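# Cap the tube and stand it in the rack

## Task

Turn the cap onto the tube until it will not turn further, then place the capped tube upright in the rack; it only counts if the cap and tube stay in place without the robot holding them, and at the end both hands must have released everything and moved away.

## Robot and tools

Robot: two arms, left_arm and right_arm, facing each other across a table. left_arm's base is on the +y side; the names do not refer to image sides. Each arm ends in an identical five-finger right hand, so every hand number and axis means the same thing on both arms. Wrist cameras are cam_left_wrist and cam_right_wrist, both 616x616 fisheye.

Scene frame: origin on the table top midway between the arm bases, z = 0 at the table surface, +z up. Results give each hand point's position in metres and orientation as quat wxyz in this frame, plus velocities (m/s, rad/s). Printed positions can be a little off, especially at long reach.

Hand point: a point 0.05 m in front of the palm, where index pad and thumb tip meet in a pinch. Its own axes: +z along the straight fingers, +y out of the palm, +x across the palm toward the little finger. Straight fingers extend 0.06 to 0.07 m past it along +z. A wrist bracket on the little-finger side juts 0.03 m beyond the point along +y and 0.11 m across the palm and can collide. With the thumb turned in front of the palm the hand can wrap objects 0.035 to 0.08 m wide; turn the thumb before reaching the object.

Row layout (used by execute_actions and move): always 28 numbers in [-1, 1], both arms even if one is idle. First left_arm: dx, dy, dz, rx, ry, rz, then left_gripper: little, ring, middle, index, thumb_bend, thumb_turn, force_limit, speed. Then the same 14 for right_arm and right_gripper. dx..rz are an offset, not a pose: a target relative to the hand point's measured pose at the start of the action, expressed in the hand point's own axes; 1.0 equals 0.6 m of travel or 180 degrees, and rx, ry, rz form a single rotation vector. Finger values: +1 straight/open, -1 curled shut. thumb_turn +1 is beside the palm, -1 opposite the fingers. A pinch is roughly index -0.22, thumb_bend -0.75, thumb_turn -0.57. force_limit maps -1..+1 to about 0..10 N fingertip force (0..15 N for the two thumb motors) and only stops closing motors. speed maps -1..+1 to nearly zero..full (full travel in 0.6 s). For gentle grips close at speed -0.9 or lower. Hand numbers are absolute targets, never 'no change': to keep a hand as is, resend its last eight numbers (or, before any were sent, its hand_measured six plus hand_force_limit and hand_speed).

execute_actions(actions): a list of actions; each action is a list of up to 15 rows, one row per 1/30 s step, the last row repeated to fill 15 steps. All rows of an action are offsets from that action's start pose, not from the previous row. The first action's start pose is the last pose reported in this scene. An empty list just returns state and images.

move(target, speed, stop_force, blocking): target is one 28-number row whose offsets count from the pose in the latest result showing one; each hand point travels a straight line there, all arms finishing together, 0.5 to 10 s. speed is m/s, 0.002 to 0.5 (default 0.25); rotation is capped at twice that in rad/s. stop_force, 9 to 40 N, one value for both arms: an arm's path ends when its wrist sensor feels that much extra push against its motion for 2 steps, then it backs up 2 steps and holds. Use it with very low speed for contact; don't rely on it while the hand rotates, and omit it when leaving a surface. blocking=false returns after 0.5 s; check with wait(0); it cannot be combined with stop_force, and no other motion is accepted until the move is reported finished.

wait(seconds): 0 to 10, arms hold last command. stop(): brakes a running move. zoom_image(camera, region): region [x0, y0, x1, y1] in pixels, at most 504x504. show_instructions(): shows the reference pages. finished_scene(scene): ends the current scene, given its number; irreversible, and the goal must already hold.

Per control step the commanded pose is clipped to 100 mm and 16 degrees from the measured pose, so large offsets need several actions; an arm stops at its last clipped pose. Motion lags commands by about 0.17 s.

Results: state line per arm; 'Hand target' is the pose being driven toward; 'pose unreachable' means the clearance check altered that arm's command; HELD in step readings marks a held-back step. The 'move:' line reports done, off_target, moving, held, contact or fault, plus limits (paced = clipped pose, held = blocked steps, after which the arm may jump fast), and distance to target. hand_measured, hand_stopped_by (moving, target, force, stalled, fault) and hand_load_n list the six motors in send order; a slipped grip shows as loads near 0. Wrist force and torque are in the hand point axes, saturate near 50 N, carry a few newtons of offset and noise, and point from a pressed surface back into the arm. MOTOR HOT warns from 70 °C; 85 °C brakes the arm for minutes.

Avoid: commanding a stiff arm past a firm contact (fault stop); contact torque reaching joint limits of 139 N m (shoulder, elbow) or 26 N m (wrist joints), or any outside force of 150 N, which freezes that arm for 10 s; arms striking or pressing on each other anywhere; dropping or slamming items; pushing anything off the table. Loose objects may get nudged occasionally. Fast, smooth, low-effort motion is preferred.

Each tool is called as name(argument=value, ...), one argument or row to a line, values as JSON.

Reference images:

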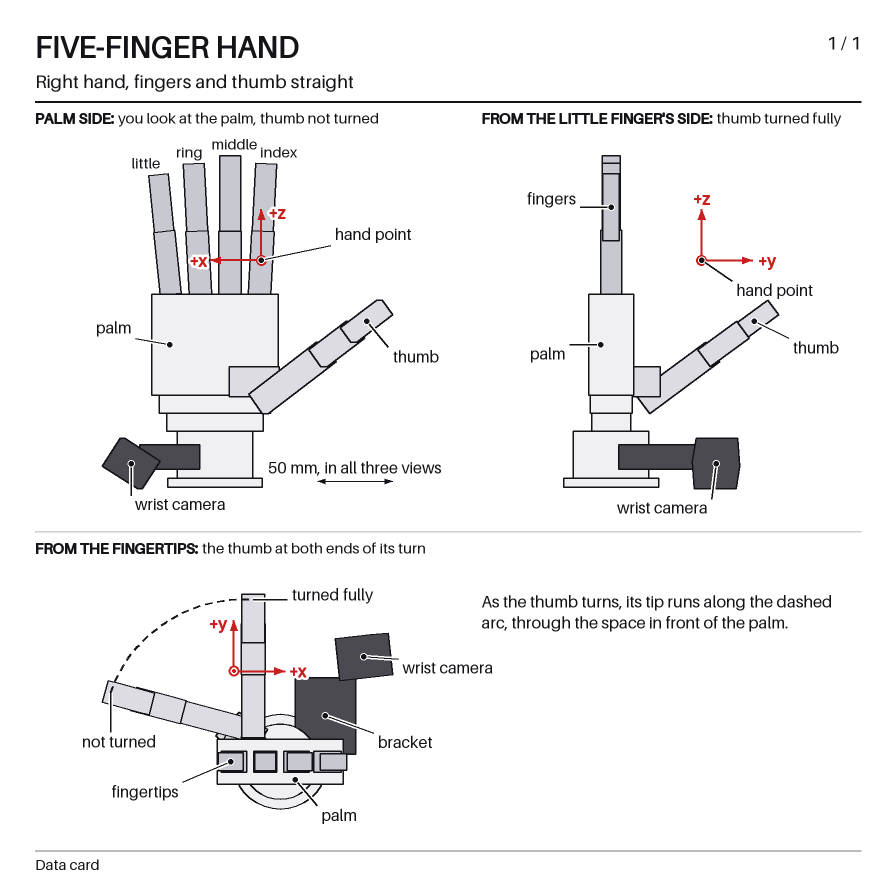

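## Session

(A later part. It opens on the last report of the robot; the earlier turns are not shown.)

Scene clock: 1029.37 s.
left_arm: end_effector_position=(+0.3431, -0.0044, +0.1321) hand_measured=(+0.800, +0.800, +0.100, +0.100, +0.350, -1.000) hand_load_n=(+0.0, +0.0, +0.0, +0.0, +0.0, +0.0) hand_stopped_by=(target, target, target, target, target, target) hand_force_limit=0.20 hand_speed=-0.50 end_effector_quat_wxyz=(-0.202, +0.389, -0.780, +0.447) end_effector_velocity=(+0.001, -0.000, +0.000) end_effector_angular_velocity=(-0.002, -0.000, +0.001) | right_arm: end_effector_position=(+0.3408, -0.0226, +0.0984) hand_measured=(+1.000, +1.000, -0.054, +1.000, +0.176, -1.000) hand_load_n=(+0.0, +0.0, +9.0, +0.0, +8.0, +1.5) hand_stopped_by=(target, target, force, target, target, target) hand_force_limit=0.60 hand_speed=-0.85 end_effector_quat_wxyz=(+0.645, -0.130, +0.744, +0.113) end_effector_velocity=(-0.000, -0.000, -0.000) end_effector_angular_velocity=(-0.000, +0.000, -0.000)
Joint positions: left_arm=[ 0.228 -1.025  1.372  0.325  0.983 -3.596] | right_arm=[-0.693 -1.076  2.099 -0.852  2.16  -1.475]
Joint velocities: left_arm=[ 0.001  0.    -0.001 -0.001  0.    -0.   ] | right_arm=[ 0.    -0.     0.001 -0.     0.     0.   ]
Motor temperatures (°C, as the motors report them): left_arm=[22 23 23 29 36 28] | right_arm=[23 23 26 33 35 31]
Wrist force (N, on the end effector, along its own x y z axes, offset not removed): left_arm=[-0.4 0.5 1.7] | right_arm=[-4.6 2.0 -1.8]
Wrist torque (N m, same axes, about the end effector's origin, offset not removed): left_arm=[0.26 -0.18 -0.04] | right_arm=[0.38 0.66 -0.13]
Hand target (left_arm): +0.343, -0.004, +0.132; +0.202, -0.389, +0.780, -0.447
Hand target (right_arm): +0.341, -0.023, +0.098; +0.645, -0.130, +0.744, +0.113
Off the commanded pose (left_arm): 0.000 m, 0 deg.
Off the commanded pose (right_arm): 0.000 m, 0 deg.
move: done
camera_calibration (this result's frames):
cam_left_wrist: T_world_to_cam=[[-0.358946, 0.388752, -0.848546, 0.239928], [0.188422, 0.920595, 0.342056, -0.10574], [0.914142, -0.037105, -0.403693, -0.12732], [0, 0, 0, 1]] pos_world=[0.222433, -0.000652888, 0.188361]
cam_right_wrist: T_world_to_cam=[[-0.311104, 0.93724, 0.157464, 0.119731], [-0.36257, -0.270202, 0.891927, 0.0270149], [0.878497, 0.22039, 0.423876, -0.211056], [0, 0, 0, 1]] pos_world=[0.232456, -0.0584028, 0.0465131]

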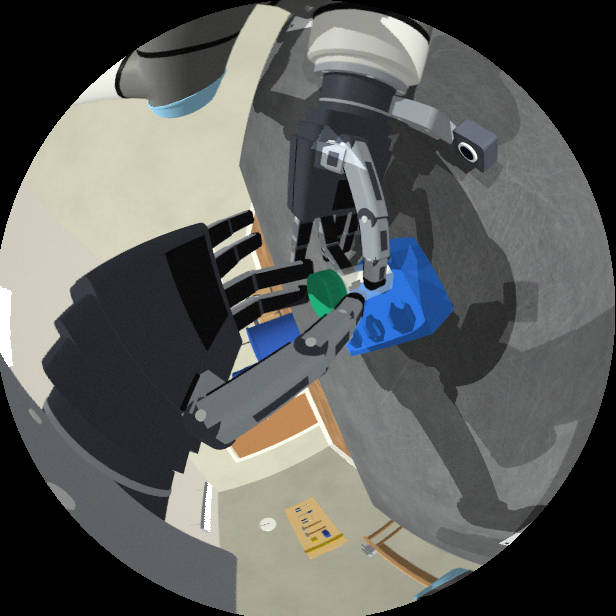

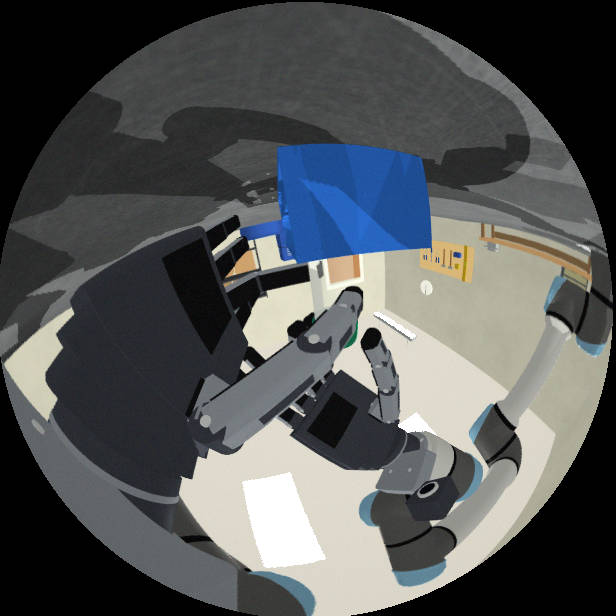

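Cap moved along; shift forward again, grip.

move(
  target=[-0.003,-0.0045,0.0072,0,0,0,0.8,0.8,0.1,0.1,0.27,-1,0.2,-0.5,0,0,0,0,0,0,1,1,-0.2,1,0.17,-1,0.6,-0.85],
)

move(
  target=[0,0,0,0,0,0,0.8,0.8,-0.2,-0.2,0.2,-1,-0.2,-0.85,0,0,0,0,0,0,1,1,-0.2,1,0.17,-1,0.6,-0.85],
)

zoom_image(
  camera="cam_left_wrist",
  region=[280,200,440,360],
)

Scene clock: 1037.10 s.
left_arm: end_effector_position=(+0.3481, -0.0060, +0.1321) hand_measured=(+0.800, +0.800, +0.100, +0.100, +0.270, -1.000) hand_load_n=(+0.0, +0.0, +0.0, +0.0, +0.5, +0.0) hand_stopped_by=(target, target, target, target, target, target) hand_force_limit=0.20 hand_speed=-0.50 end_effector_quat_wxyz=(-0.202, +0.389, -0.780, +0.447) end_effector_velocity=(+0.002, -0.001, +0.000) end_effector_angular_velocity=(-0.003, +0.000, +0.000) | right_arm: end_effector_position=(+0.3408, -0.0226, +0.0984) hand_measured=(+1.000, +1.000, -0.054, +1.000, +0.176, -1.000) hand_load_n=(+0.0, +0.0, +9.0, +0.0, +7.5, +1.5) hand_stopped_by=(target, target, force, target, target, target) hand_force_limit=0.60 hand_speed=-0.85 end_effector_quat_wxyz=(+0.645, -0.130, +0.744, +0.113) end_effector_velocity=(-0.000, -0.001, -0.001) end_effector_angular_velocity=(-0.000, -0.000, -0.002)
Joint positions: left_arm=[ 0.237 -1.017  1.36   0.326  0.99  -3.589] | right_arm=[-0.693 -1.076  2.099 -0.852  2.16  -1.475]
Joint velocities: left_arm=[ 0.003  0.002 -0.004 -0.001  0.002  0.001] | right_arm=[ 0.     0.     0.001 -0.002  0.002 -0.   ]
Motor temperatures (°C, as the motors report them): left_arm=[22 23 23 29 36 28] | right_arm=[23 23 26 33 35 31]
Wrist force (N, on the end effector, along its own x y z axes, offset not removed): left_arm=[1.3 3.6 1.3] | right_arm=[-2.7 -0.5 1.4]
Wrist torque (N m, same axes, about the end effector's origin, offset not removed): left_arm=[0.71 -0.49 0.12] | right_arm=[0.00 0.02 -0.08]
Hand target (left_arm): +0.348, -0.006, +0.132; +0.202, -0.389, +0.780, -0.447
Hand target (right_arm): +0.341, -0.023, +0.098; +0.645, -0.130, +0.744, +0.113
Off the commanded pose (left_arm): 0.000 m, 0 deg.
Off the commanded pose (right_arm): 0.000 m, 0 deg.
move: done
camera_calibration (this result's frames):
cam_left_wrist: T_world_to_cam=[[-0.358937, 0.388753, -0.848549, 0.242389], [0.188421, 0.920594, 0.342058, -0.105135], [0.914146, -0.0371075, -0.403684, -0.13196], [0, 0, 0, 1]] pos_world=[0.227442, -0.00233926, 0.188371]
cam_right_wrist: T_world_to_cam=[[-0.311104, 0.93724, 0.157464, 0.119731], [-0.36257, -0.270202, 0.891927, 0.0270149], [0.878497, 0.22039, 0.423876, -0.211056], [0, 0, 0, 1]] pos_world=[0.232456, -0.0584028, 0.0465131]

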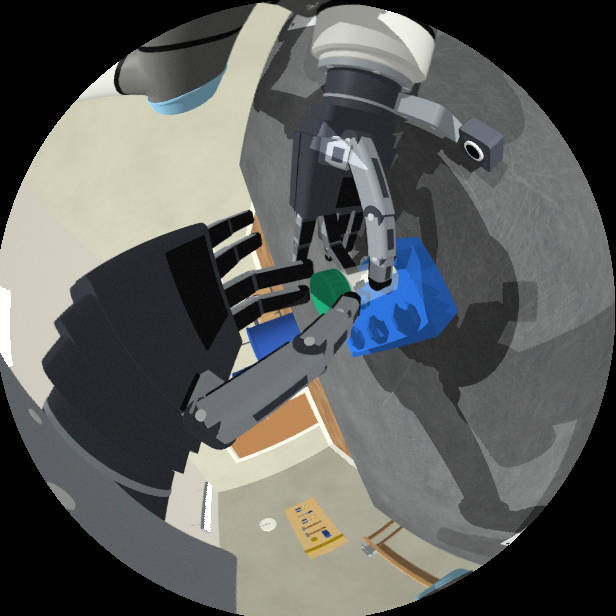

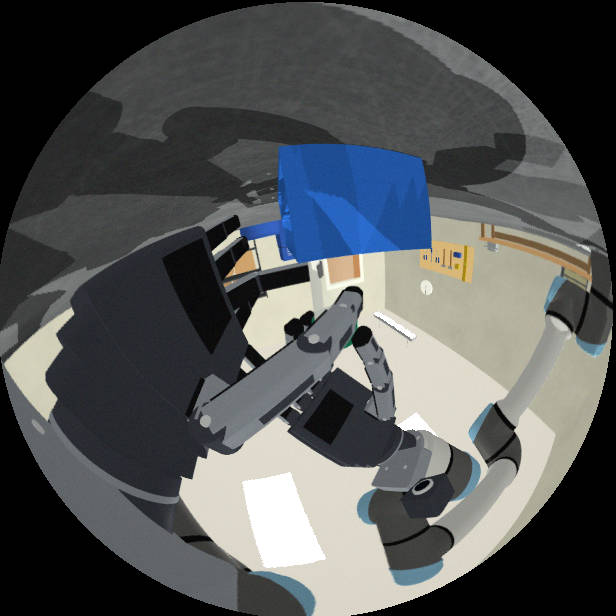

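Scene clock: 1038.00 s.
left_arm: end_effector_position=(+0.3482, -0.0061, +0.1321) hand_measured=(+0.800, +0.800, -0.014, -0.056, +0.210, -1.000) hand_load_n=(+0.0, +0.0, +1.5, +5.0, +7.0, +0.0) hand_stopped_by=(target, target, force, force, force, target) hand_force_limit=-0.20 hand_speed=-0.85 end_effector_quat_wxyz=(-0.202, +0.389, -0.780, +0.447) end_effector_velocity=(+0.000, +0.000, -0.000) end_effector_angular_velocity=(-0.001, +0.000, +0.001) | right_arm: end_effector_position=(+0.3408, -0.0226, +0.0984) hand_measured=(+1.000, +1.000, -0.054, +1.000, +0.176, -1.000) hand_load_n=(+0.0, +0.0, +8.5, +0.0, +7.5, +1.0) hand_stopped_by=(target, target, force, target, target, target) hand_force_limit=0.60 hand_speed=-0.85 end_effector_quat_wxyz=(+0.645, -0.130, +0.744, +0.113) end_effector_velocity=(+0.000, +0.000, +0.000) end_effector_angular_velocity=(+0.001, -0.000, +0.000)
Joint positions: left_arm=[ 0.237 -1.017  1.359  0.327  0.99  -3.589] | right_arm=[-0.693 -1.076  2.099 -0.852  2.16  -1.475]
Joint velocities: left_arm=[ 0.001  0.    -0.    -0.001  0.    -0.   ] | right_arm=[ 0.    -0.    -0.001  0.    -0.     0.001]
Motor temperatures (°C, as the motors report them): left_arm=[22 23 23 29 36 28] | right_arm=[23 23 26 33 35 31]
Wrist force (N, on the end effector, along its own x y z axes, offset not removed): left_arm=[-1.6 0.7 -2.6] | right_arm=[-3.0 0.5 0.9]
Wrist torque (N m, same axes, about the end effector's origin, offset not removed): left_arm=[0.57 0.18 -0.06] | right_arm=[-0.12 0.27 0.00]
Hand target (left_arm): +0.348, -0.006, +0.132; +0.202, -0.389, +0.780, -0.447
Hand target (right_arm): +0.341, -0.023, +0.098; +0.645, -0.130, +0.744, +0.113
Off the commanded pose (left_arm): 0.000 m, 0 deg.
Off the commanded pose (right_arm): 0.000 m, 0 deg.
move: done
camera_calibration (this result's frames):
cam_left_wrist: T_world_to_cam=[[-0.358938, 0.388755, -0.848548, 0.242408], [0.188422, 0.920594, 0.342059, -0.105131], [0.914145, -0.0371072, -0.403686, -0.131992], [0, 0, 0, 1]] pos_world=[0.227478, -0.00235236, 0.188372]
cam_right_wrist: T_world_to_cam=[[-0.311098, 0.937241, 0.157469, 0.119731], [-0.362577, -0.270205, 0.891923, 0.0270164], [0.878496, 0.220381, 0.423882, -0.211061], [0, 0, 0, 1]] pos_world=[0.23246, -0.0584033, 0.0465146]

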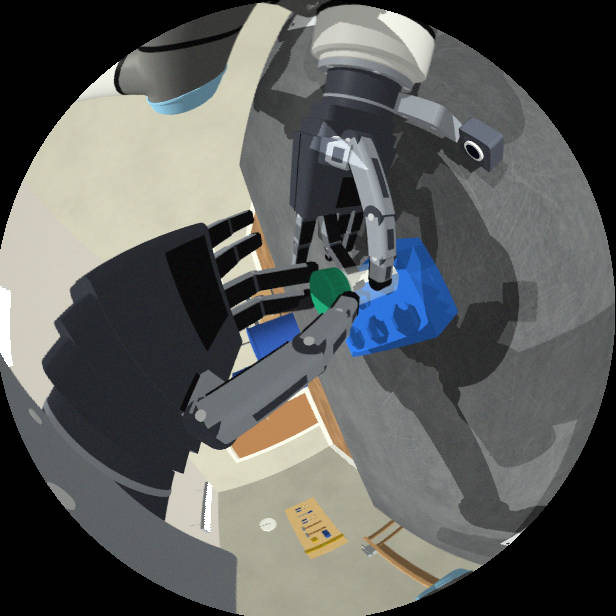

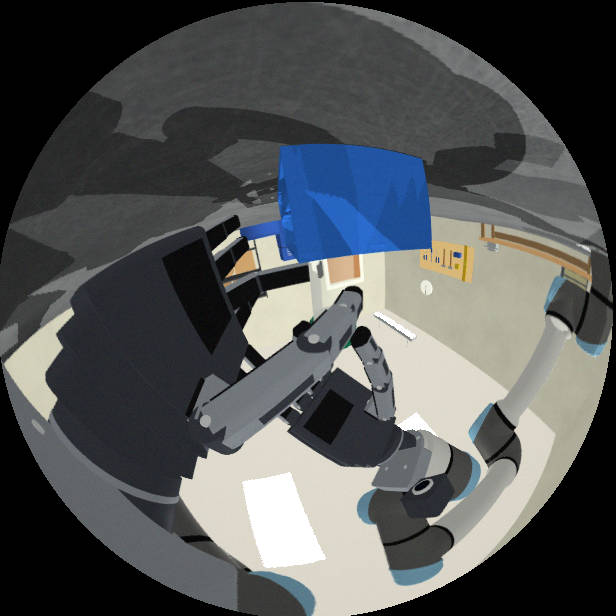

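Region (280, 200, 440, 360) of cam_left_wrist's 616x616 image, scaled by 3.150, with more detail than that image has.

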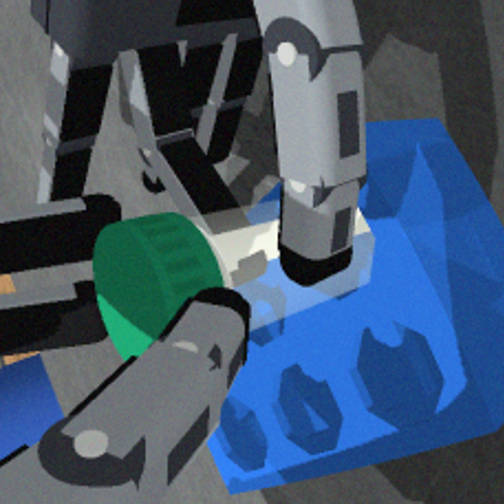

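move(
  target=[0.0088,-0.0046,0.0086,-0.0055,0.165,0.103,0.8,0.8,-0.2,-0.2,0.2,-1,-0.2,-0.85,0,0,0,0,0,0,1,1,-0.2,1,0.17,-1,0.6,-0.85],
  speed=0.15,
)

move(
  target=[0.0088,-0.0046,0.0086,-0.0055,0.165,0.103,0.8,0.8,-0.2,-0.2,0.2,-1,-0.2,-0.85,0,0,0,0,0,0,1,1,-0.2,1,0.17,-1,0.6,-0.85],
  speed=0.15,
)

zoom_image(
  camera="cam_left_wrist",
  region=[280,200,440,360],
)

Scene clock: 1050.53 s.
left_arm: end_effector_position=(+0.3495, -0.0138, +0.1320) hand_measured=(+0.800, +0.800, -0.014, -0.056, +0.210, -1.000) hand_load_n=(+0.0, +0.0, +2.0, +4.5, +6.5, -2.5) hand_stopped_by=(target, target, force, force, force, target) hand_force_limit=-0.20 hand_speed=-0.85 end_effector_quat_wxyz=(-0.062, +0.134, -0.861, +0.487) end_effector_velocity=(+0.000, -0.000, +0.000) end_effector_angular_velocity=(+0.001, +0.001, -0.011) | right_arm: end_effector_position=(+0.3408, -0.0226, +0.0984) hand_measured=(+1.000, +1.000, -0.054, +1.000, +0.176, -1.000) hand_load_n=(+0.0, +0.0, +9.0, +0.0, +7.0, +1.5) hand_stopped_by=(target, target, force, target, target, target) hand_force_limit=0.60 hand_speed=-0.85 end_effector_quat_wxyz=(+0.645, -0.130, +0.744, +0.113) end_effector_velocity=(-0.000, +0.000, -0.000) end_effector_angular_velocity=(-0.001, -0.000, +0.001)
Joint positions: left_arm=[ 0.423 -1.081  1.441  0.187  1.652 -3.121] | right_arm=[-0.693 -1.076  2.099 -0.852  2.16  -1.475]
Joint velocities: left_arm=[ 0.004  0.002 -0.004  0.003  0.014  0.007] | right_arm=[ 0.    -0.     0.    -0.001 -0.001 -0.001]
Motor temperatures (°C, as the motors report them): left_arm=[22 23 23 29 36 28] | right_arm=[23 23 26 33 35 31]
Wrist force (N, on the end effector, along its own x y z axes, offset not removed): left_arm=[2.3 2.1 0.2] | right_arm=[-4.0 1.6 2.3]
Wrist torque (N m, same axes, about the end effector's origin, offset not removed): left_arm=[0.39 -0.03 -0.15] | right_arm=[0.24 0.08 -0.09]
Hand target (left_arm): +0.350, -0.014, +0.132; +0.061, -0.134, +0.861, -0.487
Hand target (right_arm): +0.341, -0.023, +0.098; +0.645, -0.130, +0.744, +0.113
Off the commanded pose (left_arm): 0.000 m, 0 deg.
Off the commanded pose (right_arm): 0.000 m, 0 deg.
move: done
camera_calibration (this result's frames):
cam_left_wrist: T_world_to_cam=[[-0.0648173, 0.526555, -0.847666, 0.144785], [0.679288, 0.645543, 0.349058, -0.27456], [0.731003, -0.553185, -0.399525, -0.0772013], [0, 0, 0, 1]] pos_world=[0.252324, 0.0582963, 0.187722]
cam_right_wrist: T_world_to_cam=[[-0.311098, 0.937241, 0.157471, 0.119731], [-0.362578, -0.270207, 0.891923, 0.0270157], [0.878496, 0.22038, 0.423883, -0.211062], [0, 0, 0, 1]] pos_world=[0.23246, -0.0584032, 0.0465156]

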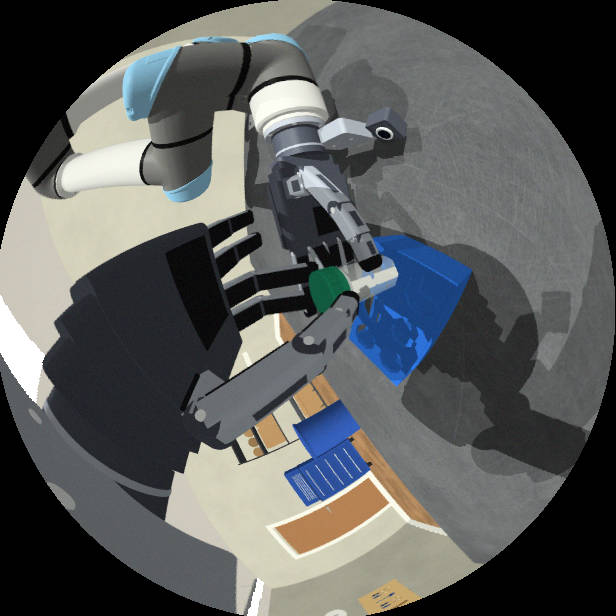

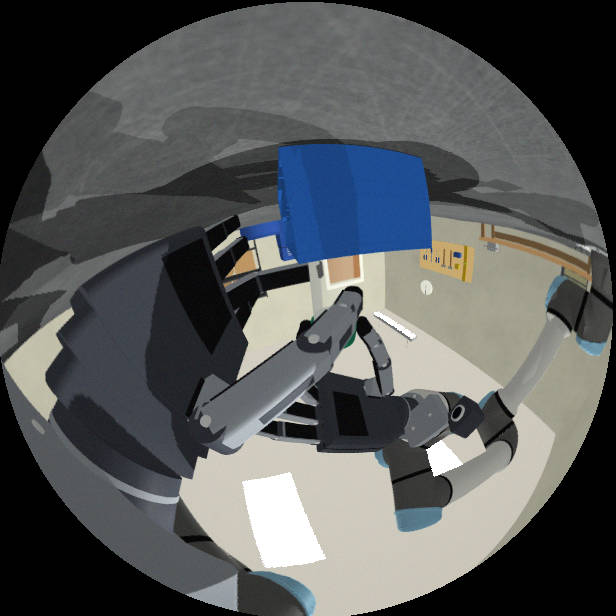

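Scene clock: 1052.97 s.
left_arm: end_effector_position=(+0.3462, -0.0208, +0.1317) hand_measured=(+0.800, +0.800, -0.014, -0.056, +0.210, -1.000) hand_load_n=(+0.0, +0.0, +4.5, +2.0, +4.5, -2.0) hand_stopped_by=(target, target, force, force, force, target) hand_force_limit=-0.20 hand_speed=-0.85 end_effector_quat_wxyz=(-0.084, +0.132, +0.863, -0.481) end_effector_velocity=(-0.000, -0.001, -0.000) end_effector_angular_velocity=(+0.003, -0.000, -0.014) | right_arm: end_effector_position=(+0.3408, -0.0226, +0.0984) hand_measured=(+1.000, +1.000, -0.054, +1.000, +0.176, -1.000) hand_load_n=(+0.0, +0.0, +8.5, +0.0, +8.0, +0.5) hand_stopped_by=(target, target, force, target, target, target) hand_force_limit=0.60 hand_speed=-0.85 end_effector_quat_wxyz=(+0.645, -0.130, +0.744, +0.113) end_effector_velocity=(+0.000, +0.000, +0.000) end_effector_angular_velocity=(+0.001, -0.001, -0.000)
Joint positions: left_arm=[ 0.601 -0.881  1.149  0.497  2.287 -2.6  ] | right_arm=[-0.693 -1.076  2.099 -0.852  2.16  -1.475]
Joint velocities: left_arm=[ 0.002  0.009 -0.014  0.018  0.01   0.016] | right_arm=[ 0.     0.    -0.001 -0.     0.     0.   ]
Motor temperatures (°C, as the motors report them): left_arm=[22 23 23 29 36 28] | right_arm=[23 23 26 33 35 31]
Wrist force (N, on the end effector, along its own x y z axes, offset not removed): left_arm=[1.8 -6.3 1.4] | right_arm=[1.4 3.3 1.7]
Wrist torque (N m, same axes, about the end effector's origin, offset not removed): left_arm=[-0.21 -0.45 -0.29] | right_arm=[0.43 -0.02 -0.08]
Hand target (left_arm): +0.346, -0.021, +0.132; -0.084, +0.133, +0.863, -0.481
Hand target (right_arm): +0.341, -0.023, +0.098; +0.645, -0.130, +0.744, +0.113
Off the commanded pose (left_arm): 0.000 m, 0 deg.
Off the commanded pose (right_arm): 0.000 m, 0 deg.
move: done
camera_calibration (this result's frames):
cam_left_wrist: T_world_to_cam=[[0.255072, 0.47086, -0.844529, 0.0357101], [0.923863, 0.139061, 0.356566, -0.363867], [0.285333, -0.871179, -0.39954, 0.0689414], [0, 0, 0, 1]] pos_world=[0.307383, 0.0938454, 0.187445]
cam_right_wrist: T_world_to_cam=[[-0.3111, 0.937241, 0.157469, 0.119731], [-0.362578, -0.270206, 0.891923, 0.0270157], [0.878496, 0.220382, 0.423884, -0.211062], [0, 0, 0, 1]] pos_world=[0.23246, -0.058403, 0.0465156]

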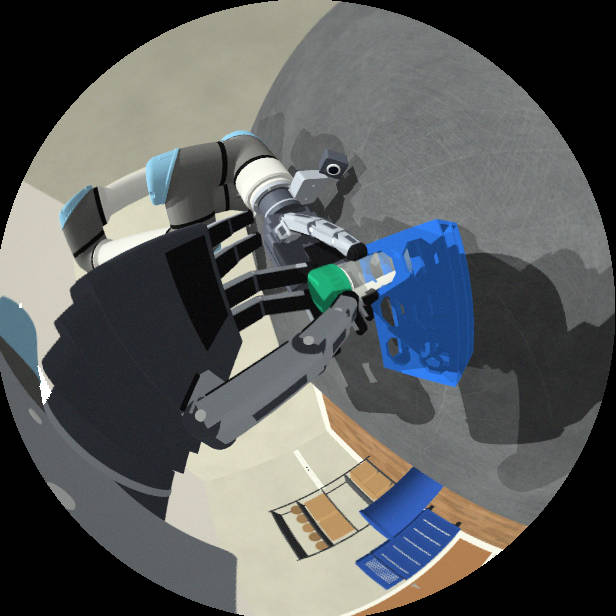

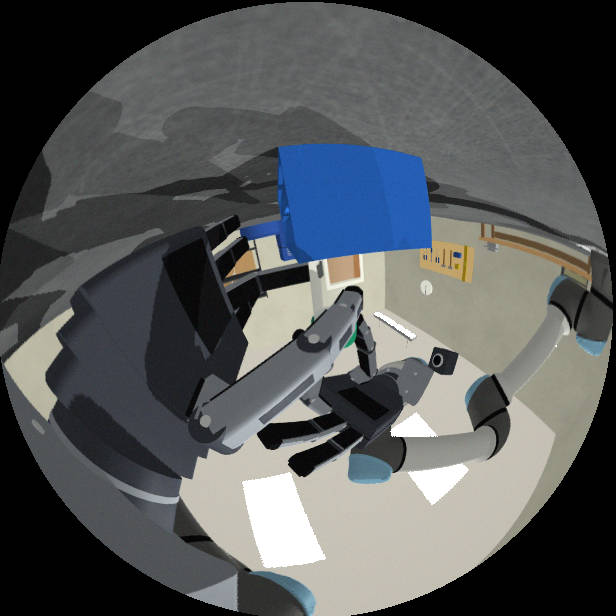

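Region (280, 200, 440, 360) of cam_left_wrist's 616x616 image, scaled by 3.150, with more detail than that image has.

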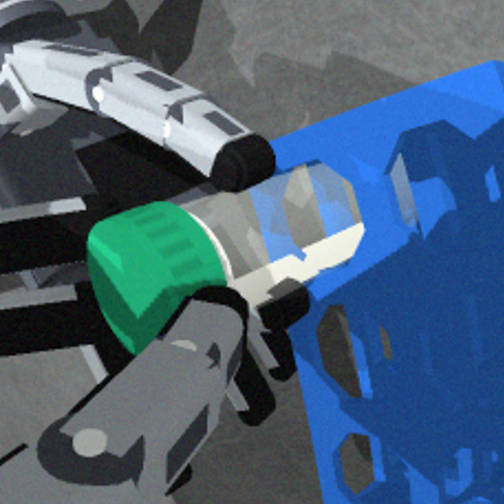

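execute_actions(
  actions=[
    [[0,0,0,0,0,0,0.8,0.8,0.12,0.1,0.35,-1,0.2,0,0,0,0,0,0,0,1,1,-0.2,1,0.17,-1,0.6,-0.85]],
  ],
)

move(
  target=[0.0064,0.0124,-0.0204,0.011,-0.33,-0.206,0.8,0.8,0.12,0.1,0.35,-1,0.2,0,0,0,0,0,0,0,1,1,-0.2,1,0.17,-1,0.6,-0.85],
  speed=0.3,
)

move(
  target=[0,0,0,0,0,0,0.8,0.8,-0.2,-0.2,0.2,-1,-0.2,-0.85,0,0,0,0,0,0,1,1,-0.2,1,0.17,-1,0.6,-0.85],
)

move(
  target=[0.0105,-0.0046,0.0086,-0.0055,0.165,0.103,0.8,0.8,-0.2,-0.2,0.2,-1,-0.2,-0.85,0,0,0,0,0,0,1,1,-0.2,1,0.17,-1,0.6,-0.85],
  speed=0.15,
)

move(
  target=[0.0105,-0.005,0.0084,-0.0055,0.165,0.103,0.8,0.8,-0.2,-0.2,0.2,-1,-0.2,-0.85,0,0,0,0,0,0,1,1,-0.2,1,0.17,-1,0.6,-0.85],
  speed=0.15,
)

zoom_image(
  camera="cam_left_wrist",
  region=[280,200,440,360],
)

Scene clock: 1072.77 s.
left_arm: end_effector_position=(+0.3463, -0.0207, +0.1317) hand_measured=(+0.800, +0.800, +0.120, +0.100, +0.350, -1.000) hand_load_n=(+0.0, +0.0, +0.0, +0.0, +0.0, +0.0) hand_stopped_by=(target, target, target, target, target, target) hand_force_limit=0.20 hand_speed=0.00 end_effector_quat_wxyz=(-0.084, +0.132, +0.863, -0.481) end_effector_velocity=(-0.001, -0.001, +0.000) end_effector_angular_velocity=(-0.001, +0.000, -0.001) | right_arm: end_effector_position=(+0.3408, -0.0226, +0.0984) hand_measured=(+1.000, +1.000, -0.054, +1.000, +0.176, -1.000) hand_load_n=(+0.0, +0.0, +8.5, +0.0, +7.5, +1.0) hand_stopped_by=(target, target, force, target, target, target) hand_force_limit=0.60 hand_speed=-0.85 end_effector_quat_wxyz=(+0.645, -0.130, +0.744, +0.113) end_effector_velocity=(-0.000, -0.000, -0.000) end_effector_angular_velocity=(-0.001, +0.001, +0.000)
Joint positions: left_arm=[ 0.601 -0.881  1.149  0.497  2.287 -2.6  ] | right_arm=[-0.693 -1.076  2.099 -0.852  2.16  -1.475]
Joint velocities: left_arm=[-0.001 -0.001  0.001 -0.001  0.001 -0.001] | right_arm=[ 0.    -0.001  0.001  0.    -0.     0.   ]
Motor temperatures (°C, as the motors report them): left_arm=[22 23 23 29 36 28] | right_arm=[23 23 26 33 35 31]
Wrist force (N, on the end effector, along its own x y z axes, offset not removed): left_arm=[2.4 3.1 -1.3] | right_arm=[-0.2 -0.5 -1.2]
Wrist torque (N m, same axes, about the end effector's origin, offset not removed): left_arm=[0.54 -0.32 0.08] | right_arm=[-0.15 -0.27 -0.03]
Hand target (left_arm): +0.346, -0.021, +0.132; -0.084, +0.132, +0.863, -0.481
Hand target (right_arm): +0.341, -0.023, +0.098; +0.645, -0.130, +0.744, +0.113
Off the commanded pose (left_arm): 0.000 m, 0 deg.
Off the commanded pose (right_arm): 0.000 m, 0 deg.
Step readings (end_effector_position):
0: left_arm (+0.3462, -0.0208, +0.1317) | right_arm (+0.3408, -0.0226, +0.0984)
1: left_arm (+0.3462, -0.0208, +0.1317) | right_arm (+0.3408, -0.0226, +0.0984)
2: left_arm (+0.3462, -0.0208, +0.1317) | right_arm (+0.3408, -0.0226, +0.0984)
4: left_arm (+0.3463, -0.0208, +0.1317) | right_arm (+0.3408, -0.0226, +0.0984)
8: left_arm (+0.3464, -0.0207, +0.1317) | right_arm (+0.3408, -0.0226, +0.0984)
15: end_effector_position above
camera_calibration (this result's frames):
cam_left_wrist: T_world_to_cam=[[0.255037, 0.470897, -0.844519, 0.0356762], [0.923858, 0.139105, 0.356561, -0.363905], [0.28538, -0.871152, -0.399566, 0.0689197], [0, 0, 0, 1]] pos_world=[0.307429, 0.0938605, 0.187421]
cam_right_wrist: T_world_to_cam=[[-0.3111, 0.937241, 0.157469, 0.119731], [-0.362578, -0.270206, 0.891923, 0.0270157], [0.878495, 0.220382, 0.423884, -0.211062], [0, 0, 0, 1]] pos_world=[0.23246, -0.0584029, 0.0465156]

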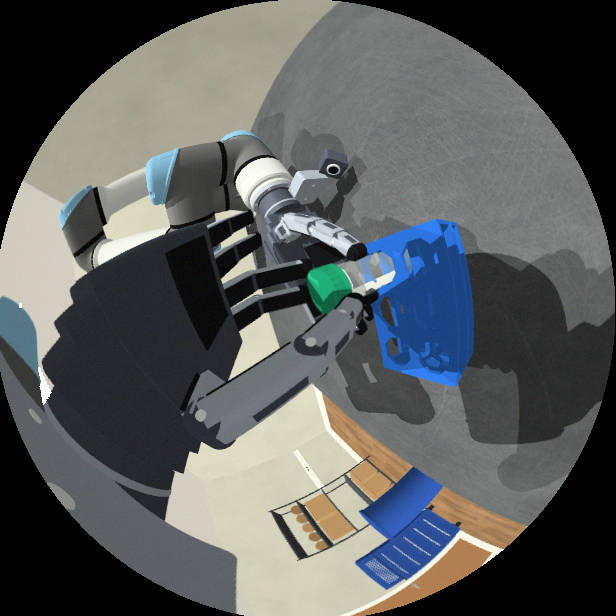

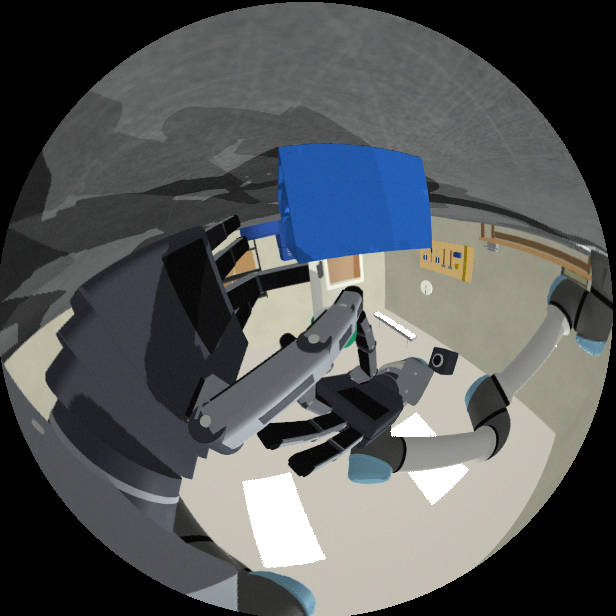

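Scene clock: 1075.33 s.
left_arm: end_effector_position=(+0.3470, -0.0061, +0.1319) hand_measured=(+0.800, +0.800, +0.120, +0.100, +0.350, -1.000) hand_load_n=(+0.0, +0.0, +0.0, +0.0, +0.0, +0.0) hand_stopped_by=(target, target, target, target, target, target) hand_force_limit=0.20 hand_speed=0.00 end_effector_quat_wxyz=(-0.202, +0.389, -0.779, +0.448) end_effector_velocity=(+0.001, +0.001, -0.000) end_effector_angular_velocity=(+0.003, +0.002, +0.012) | right_arm: end_effector_position=(+0.3408, -0.0226, +0.0984) hand_measured=(+1.000, +1.000, -0.054, +1.000, +0.176, -1.000) hand_load_n=(+0.0, +0.0, +8.5, +0.0, +7.5, +1.0) hand_stopped_by=(target, target, force, target, target, target) hand_force_limit=0.60 hand_speed=-0.85 end_effector_quat_wxyz=(+0.645, -0.130, +0.744, +0.113) end_effector_velocity=(-0.000, -0.000, -0.001) end_effector_angular_velocity=(-0.002, +0.002, +0.001)
Joint positions: left_arm=[ 0.234 -1.018  1.362  0.326  0.987 -3.592] | right_arm=[-0.693 -1.076  2.099 -0.852  2.16  -1.475]
Joint velocities: left_arm=[-0.001  0.005 -0.008  0.011 -0.009 -0.011] | right_arm=[ 0.     0.     0.     0.003 -0.001  0.   ]
Motor temperatures (°C, as the motors report them): left_arm=[22 23 23 29 36 28] | right_arm=[23 23 26 33 35 31]
Wrist force (N, on the end effector, along its own x y z axes, offset not removed): left_arm=[-3.0 2.8 1.3] | right_arm=[-0.9 3.0 0.3]
Wrist torque (N m, same axes, about the end effector's origin, offset not removed): left_arm=[0.48 0.32 -0.16] | right_arm=[0.37 -0.20 0.07]
Hand target (left_arm): +0.347, -0.006, +0.132; +0.202, -0.389, +0.779, -0.447
Hand target (right_arm): +0.341, -0.023, +0.098; +0.645, -0.130, +0.744, +0.113
Off the commanded pose (left_arm): 0.000 m, 0 deg.
Off the commanded pose (right_arm): 0.000 m, 0 deg.
move: done
camera_calibration (this result's frames):
cam_left_wrist: T_world_to_cam=[[-0.359208, 0.387744, -0.848896, 0.241939], [0.187076, 0.921059, 0.341545, -0.104275], [0.914315, -0.0361224, -0.403389, -0.131059], [0, 0, 0, 1]] pos_world=[0.226243, -0.00250118, 0.188128]
cam_right_wrist: T_world_to_cam=[[-0.3111, 0.937241, 0.157469, 0.119731], [-0.362578, -0.270206, 0.891923, 0.0270158], [0.878496, 0.220382, 0.423884, -0.211062], [0, 0, 0, 1]] pos_world=[0.23246, -0.0584031, 0.0465155]

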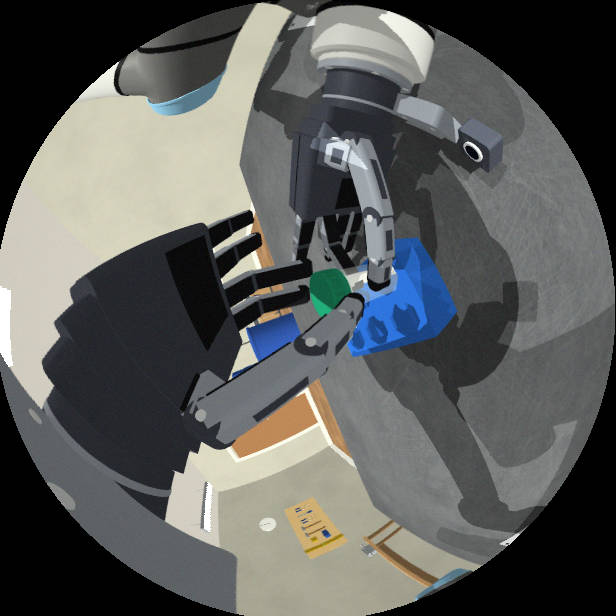

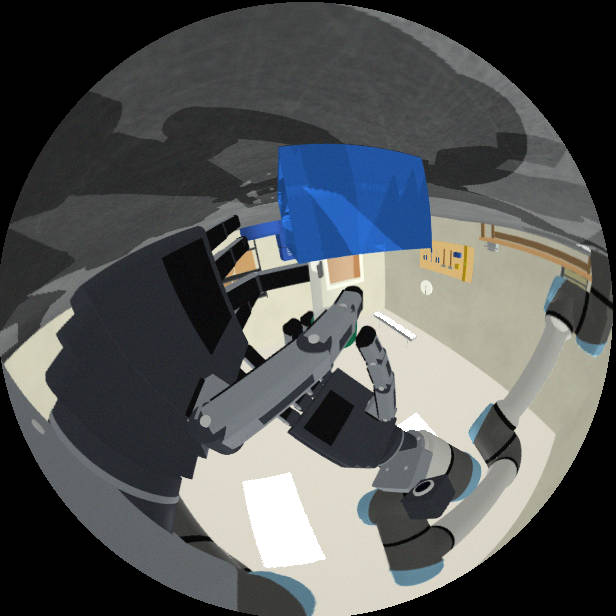

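Scene clock: 1076.30 s.
left_arm: end_effector_position=(+0.3469, -0.0061, +0.1319) hand_measured=(+0.800, +0.800, -0.044, -0.072, +0.252, -1.000) hand_load_n=(+0.0, +0.0, +4.5, +6.0, +6.5, +1.0) hand_stopped_by=(target, target, force, force, force, target) hand_force_limit=-0.20 hand_speed=-0.85 end_effector_quat_wxyz=(-0.202, +0.389, -0.779, +0.448) end_effector_velocity=(+0.002, +0.001, +0.000) end_effector_angular_velocity=(-0.001, -0.001, +0.004) | right_arm: end_effector_position=(+0.3408, -0.0226, +0.0984) hand_measured=(+1.000, +1.000, -0.054, +1.000, +0.176, -1.000) hand_load_n=(+0.0, +0.0, +6.5, +0.0, +10.0, +0.0) hand_stopped_by=(target, target, force, target, target, target) hand_force_limit=0.60 hand_speed=-0.85 end_effector_quat_wxyz=(+0.645, -0.130, +0.744, +0.113) end_effector_velocity=(-0.000, -0.000, -0.000) end_effector_angular_velocity=(+0.000, +0.001, +0.000)
Joint positions: left_arm=[ 0.234 -1.018  1.362  0.326  0.987 -3.592] | right_arm=[-0.693 -1.076  2.099 -0.852  2.16  -1.475]
Joint velocities: left_arm=[ 0.003 -0.     0.    -0.001 -0.001  0.   ] | right_arm=[-0.     0.     0.001 -0.    -0.     0.001]
Motor temperatures (°C, as the motors report them): left_arm=[22 23 23 29 36 28] | right_arm=[23 23 26 33 35 31]
Wrist force (N, on the end effector, along its own x y z axes, offset not removed): left_arm=[-6.2 -0.8 5.0] | right_arm=[-3.7 0.4 -2.0]
Wrist torque (N m, same axes, about the end effector's origin, offset not removed): left_arm=[-0.07 0.45 -0.39] | right_arm=[-0.40 0.33 -0.17]
Hand target (left_arm): +0.347, -0.006, +0.132; +0.202, -0.389, +0.779, -0.448
Hand target (right_arm): +0.341, -0.023, +0.098; +0.645, -0.130, +0.744, +0.113
Off the commanded pose (left_arm): 0.000 m, 0 deg.
Off the commanded pose (right_arm): 0.000 m, 0 deg.
move: done
camera_calibration (this result's frames):
cam_left_wrist: T_world_to_cam=[[-0.359184, 0.387766, -0.848896, 0.241917], [0.187123, 0.921048, 0.341549, -0.104255], [0.914315, -0.0361686, -0.403386, -0.131042], [0, 0, 0, 1]] pos_world=[0.226215, -0.0025229, 0.18811]
cam_right_wrist: T_world_to_cam=[[-0.311115, 0.937235, 0.157472, 0.119732], [-0.362571, -0.270214, 0.891923, 0.0270136], [0.878493, 0.220396, 0.423882, -0.211059], [0, 0, 0, 1]] pos_world=[0.232458, -0.0584011, 0.0465155]

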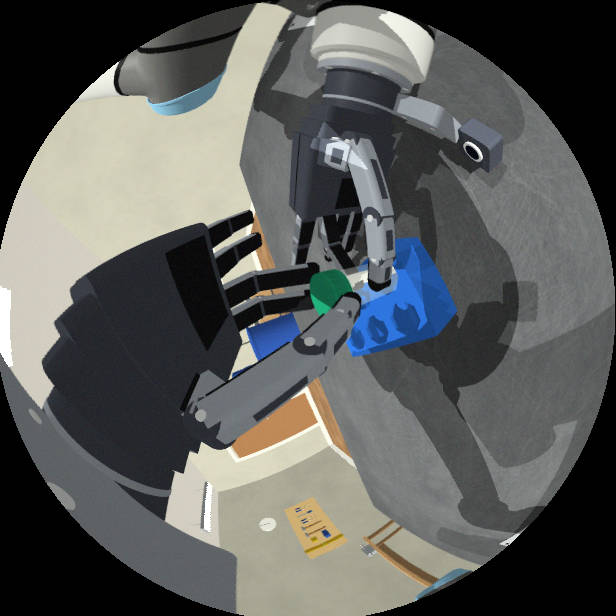

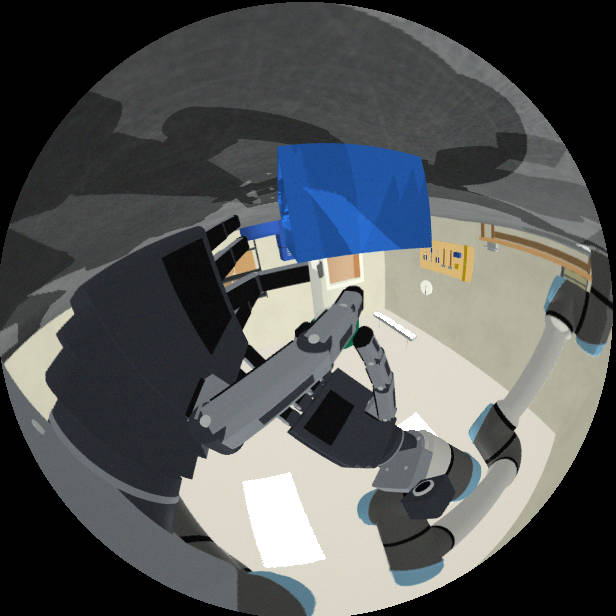

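Scene clock: 1078.73 s.
left_arm: end_effector_position=(+0.3477, -0.0146, +0.1318) hand_measured=(+0.800, +0.800, -0.044, -0.072, +0.252, -1.000) hand_load_n=(+0.0, +0.0, +3.5, +4.5, +7.5, +0.0) hand_stopped_by=(target, target, force, force, force, target) hand_force_limit=-0.20 hand_speed=-0.85 end_effector_quat_wxyz=(-0.062, +0.135, -0.861, +0.487) end_effector_velocity=(+0.001, -0.000, +0.000) end_effector_angular_velocity=(-0.000, +0.000, -0.010) | right_arm: end_effector_position=(+0.3408, -0.0226, +0.0984) hand_measured=(+1.000, +1.000, -0.054, +1.000, +0.176, -1.000) hand_load_n=(+0.0, +0.0, +8.0, +0.0, +8.0, +1.0) hand_stopped_by=(target, target, force, target, target, target) hand_force_limit=0.60 hand_speed=-0.85 end_effector_quat_wxyz=(+0.645, -0.130, +0.744, +0.113) end_effector_velocity=(+0.000, +0.000, +0.000) end_effector_angular_velocity=(+0.001, -0.001, +0.001)
Joint positions: left_arm=[ 0.419 -1.082  1.444  0.184  1.647 -3.124] | right_arm=[-0.693 -1.076  2.099 -0.852  2.16  -1.475]
Joint velocities: left_arm=[ 0.005  0.002 -0.003  0.002  0.013  0.008] | right_arm=[-0.     0.    -0.001 -0.    -0.001 -0.   ]
Motor temperatures (°C, as the motors report them): left_arm=[22 23 23 29 36 28] | right_arm=[23 23 26 33 35 31]
Wrist force (N, on the end effector, along its own x y z axes, offset not removed): left_arm=[1.3 -1.9 -2.9] | right_arm=[-4.7 -2.6 -1.2]
Wrist torque (N m, same axes, about the end effector's origin, offset not removed): left_arm=[0.37 -0.13 -0.24] | right_arm=[-0.34 0.45 -0.32]
Hand target (left_arm): +0.348, -0.015, +0.132; +0.062, -0.134, +0.861, -0.487
Hand target (right_arm): +0.341, -0.023, +0.098; +0.645, -0.130, +0.744, +0.113
Off the commanded pose (left_arm): 0.000 m, 0 deg.
Off the commanded pose (right_arm): 0.000 m, 0 deg.
move: done
camera_calibration (this result's frames):
cam_left_wrist: T_world_to_cam=[[-0.0652354, 0.52593, -0.848023, 0.145149], [0.678343, 0.646645, 0.348856, -0.272314], [0.731844, -0.552492, -0.398945, -0.0767434], [0, 0, 0, 1]] pos_world=[0.250355, 0.0573518, 0.187472]
cam_right_wrist: T_world_to_cam=[[-0.311116, 0.937235, 0.157472, 0.119732], [-0.362571, -0.270214, 0.891923, 0.0270132], [0.878493, 0.220396, 0.423882, -0.211059], [0, 0, 0, 1]] pos_world=[0.232458, -0.058401, 0.046516]

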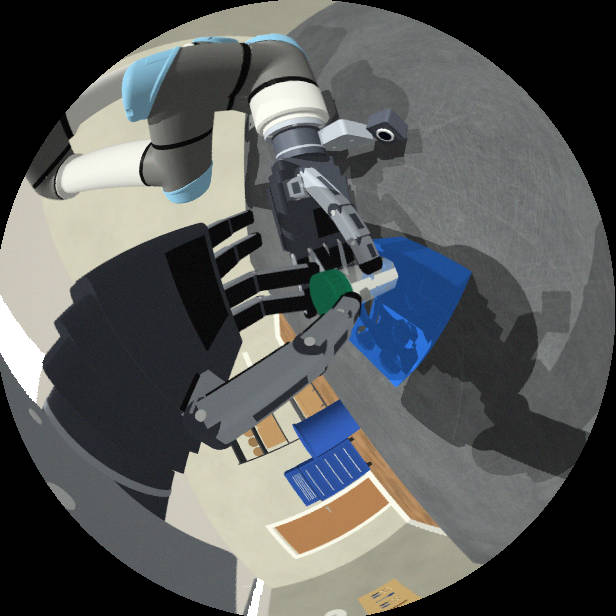

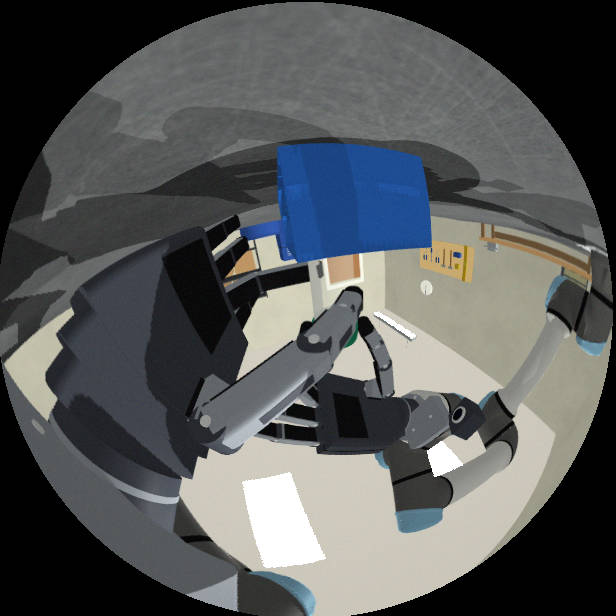

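Scene clock: 1081.17 s.
left_arm: end_effector_position=(+0.3434, -0.0219, +0.1319) hand_measured=(+0.800, +0.800, -0.044, -0.072, +0.252, -1.000) hand_load_n=(+0.0, +0.0, +4.0, +4.5, +7.5, -2.5) hand_stopped_by=(target, target, force, force, force, target) hand_force_limit=-0.20 hand_speed=-0.85 end_effector_quat_wxyz=(-0.084, +0.132, +0.862, -0.481) end_effector_velocity=(-0.000, -0.000, +0.000) end_effector_angular_velocity=(+0.004, -0.000, -0.013) | right_arm: end_effector_position=(+0.3408, -0.0226, +0.0984) hand_measured=(+1.000, +1.000, -0.054, +1.000, +0.176, -1.000) hand_load_n=(+0.0, +0.0, +9.5, +0.0, +6.5, +1.5) hand_stopped_by=(target, target, force, target, target, target) hand_force_limit=0.60 hand_speed=-0.85 end_effector_quat_wxyz=(+0.645, -0.130, +0.744, +0.113) end_effector_velocity=(-0.000, -0.000, -0.000) end_effector_angular_velocity=(+0.001, +0.000, -0.000)
Joint positions: left_arm=[ 0.596 -0.886  1.156  0.49   2.282 -2.606] | right_arm=[-0.693 -1.076  2.099 -0.852  2.16  -1.475]
Joint velocities: left_arm=[ 0.002  0.009 -0.015  0.019  0.009  0.016] | right_arm=[ 0.     0.     0.    -0.001  0.     0.001]
Motor temperatures (°C, as the motors report them): left_arm=[22 23 23 29 36 28] | right_arm=[23 23 26 33 35 31]
Wrist force (N, on the end effector, along its own x y z axes, offset not removed): left_arm=[-2.2 2.3 2.7] | right_arm=[-4.2 -0.1 2.6]
Wrist torque (N m, same axes, about the end effector's origin, offset not removed): left_arm=[0.44 0.65 -0.39] | right_arm=[0.27 0.06 0.13]
Hand target (left_arm): +0.343, -0.022, +0.132; -0.084, +0.132, +0.862, -0.481
Hand target (right_arm): +0.341, -0.023, +0.098; +0.645, -0.130, +0.744, +0.113
Off the commanded pose (left_arm): 0.000 m, 0 deg.
Off the commanded pose (right_arm): 0.000 m, 0 deg.
move: done
camera_calibration (this result's frames):
cam_left_wrist: T_world_to_cam=[[0.254729, 0.470651, -0.844749, 0.0372293], [0.923574, 0.140473, 0.356762, -0.361044], [0.286574, -0.871065, -0.398899, 0.0682599], [0, 0, 0, 1]] pos_world=[0.304406, 0.0926536, 0.187485]
cam_right_wrist: T_world_to_cam=[[-0.311116, 0.937235, 0.157472, 0.119732], [-0.362572, -0.270215, 0.891923, 0.0270133], [0.878492, 0.220396, 0.423883, -0.211059], [0, 0, 0, 1]] pos_world=[0.232458, -0.058401, 0.0465161]

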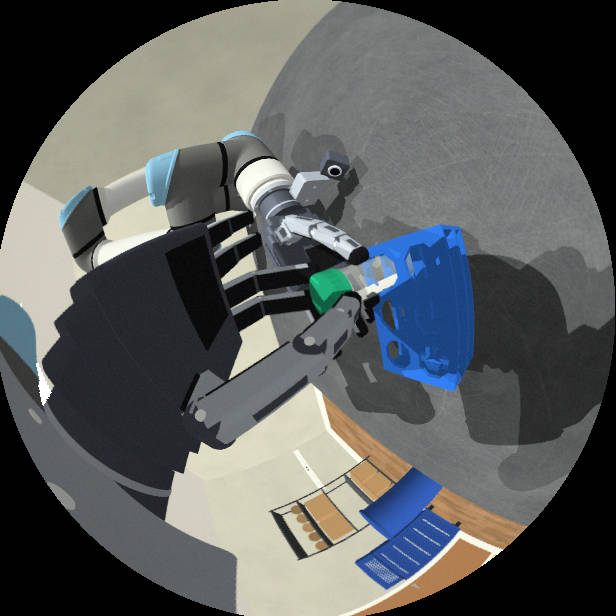

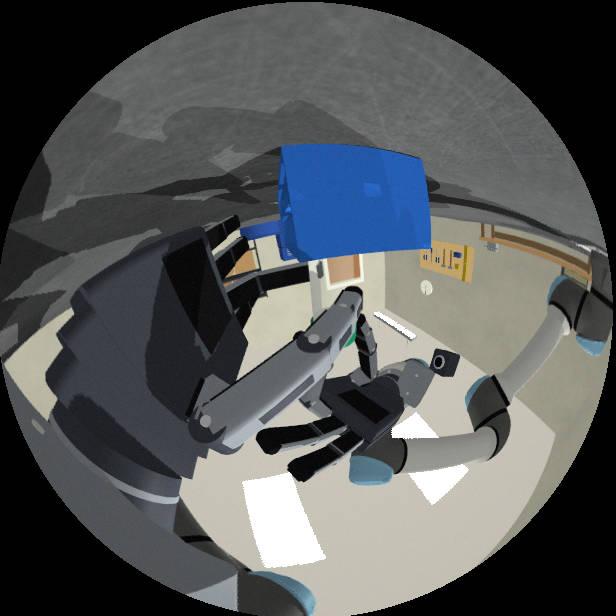

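Region (280, 200, 440, 360) of cam_left_wrist's 616x616 image, scaled by 3.150, with more detail than that image has.

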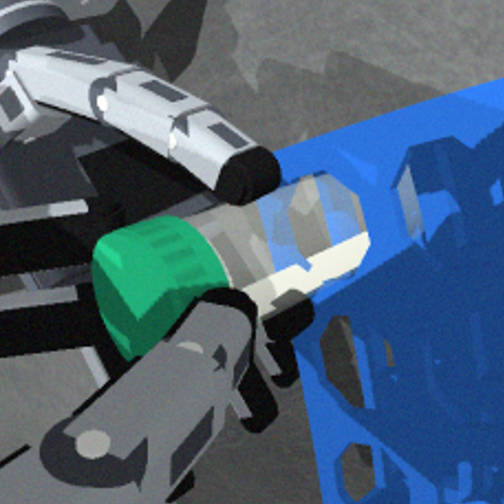

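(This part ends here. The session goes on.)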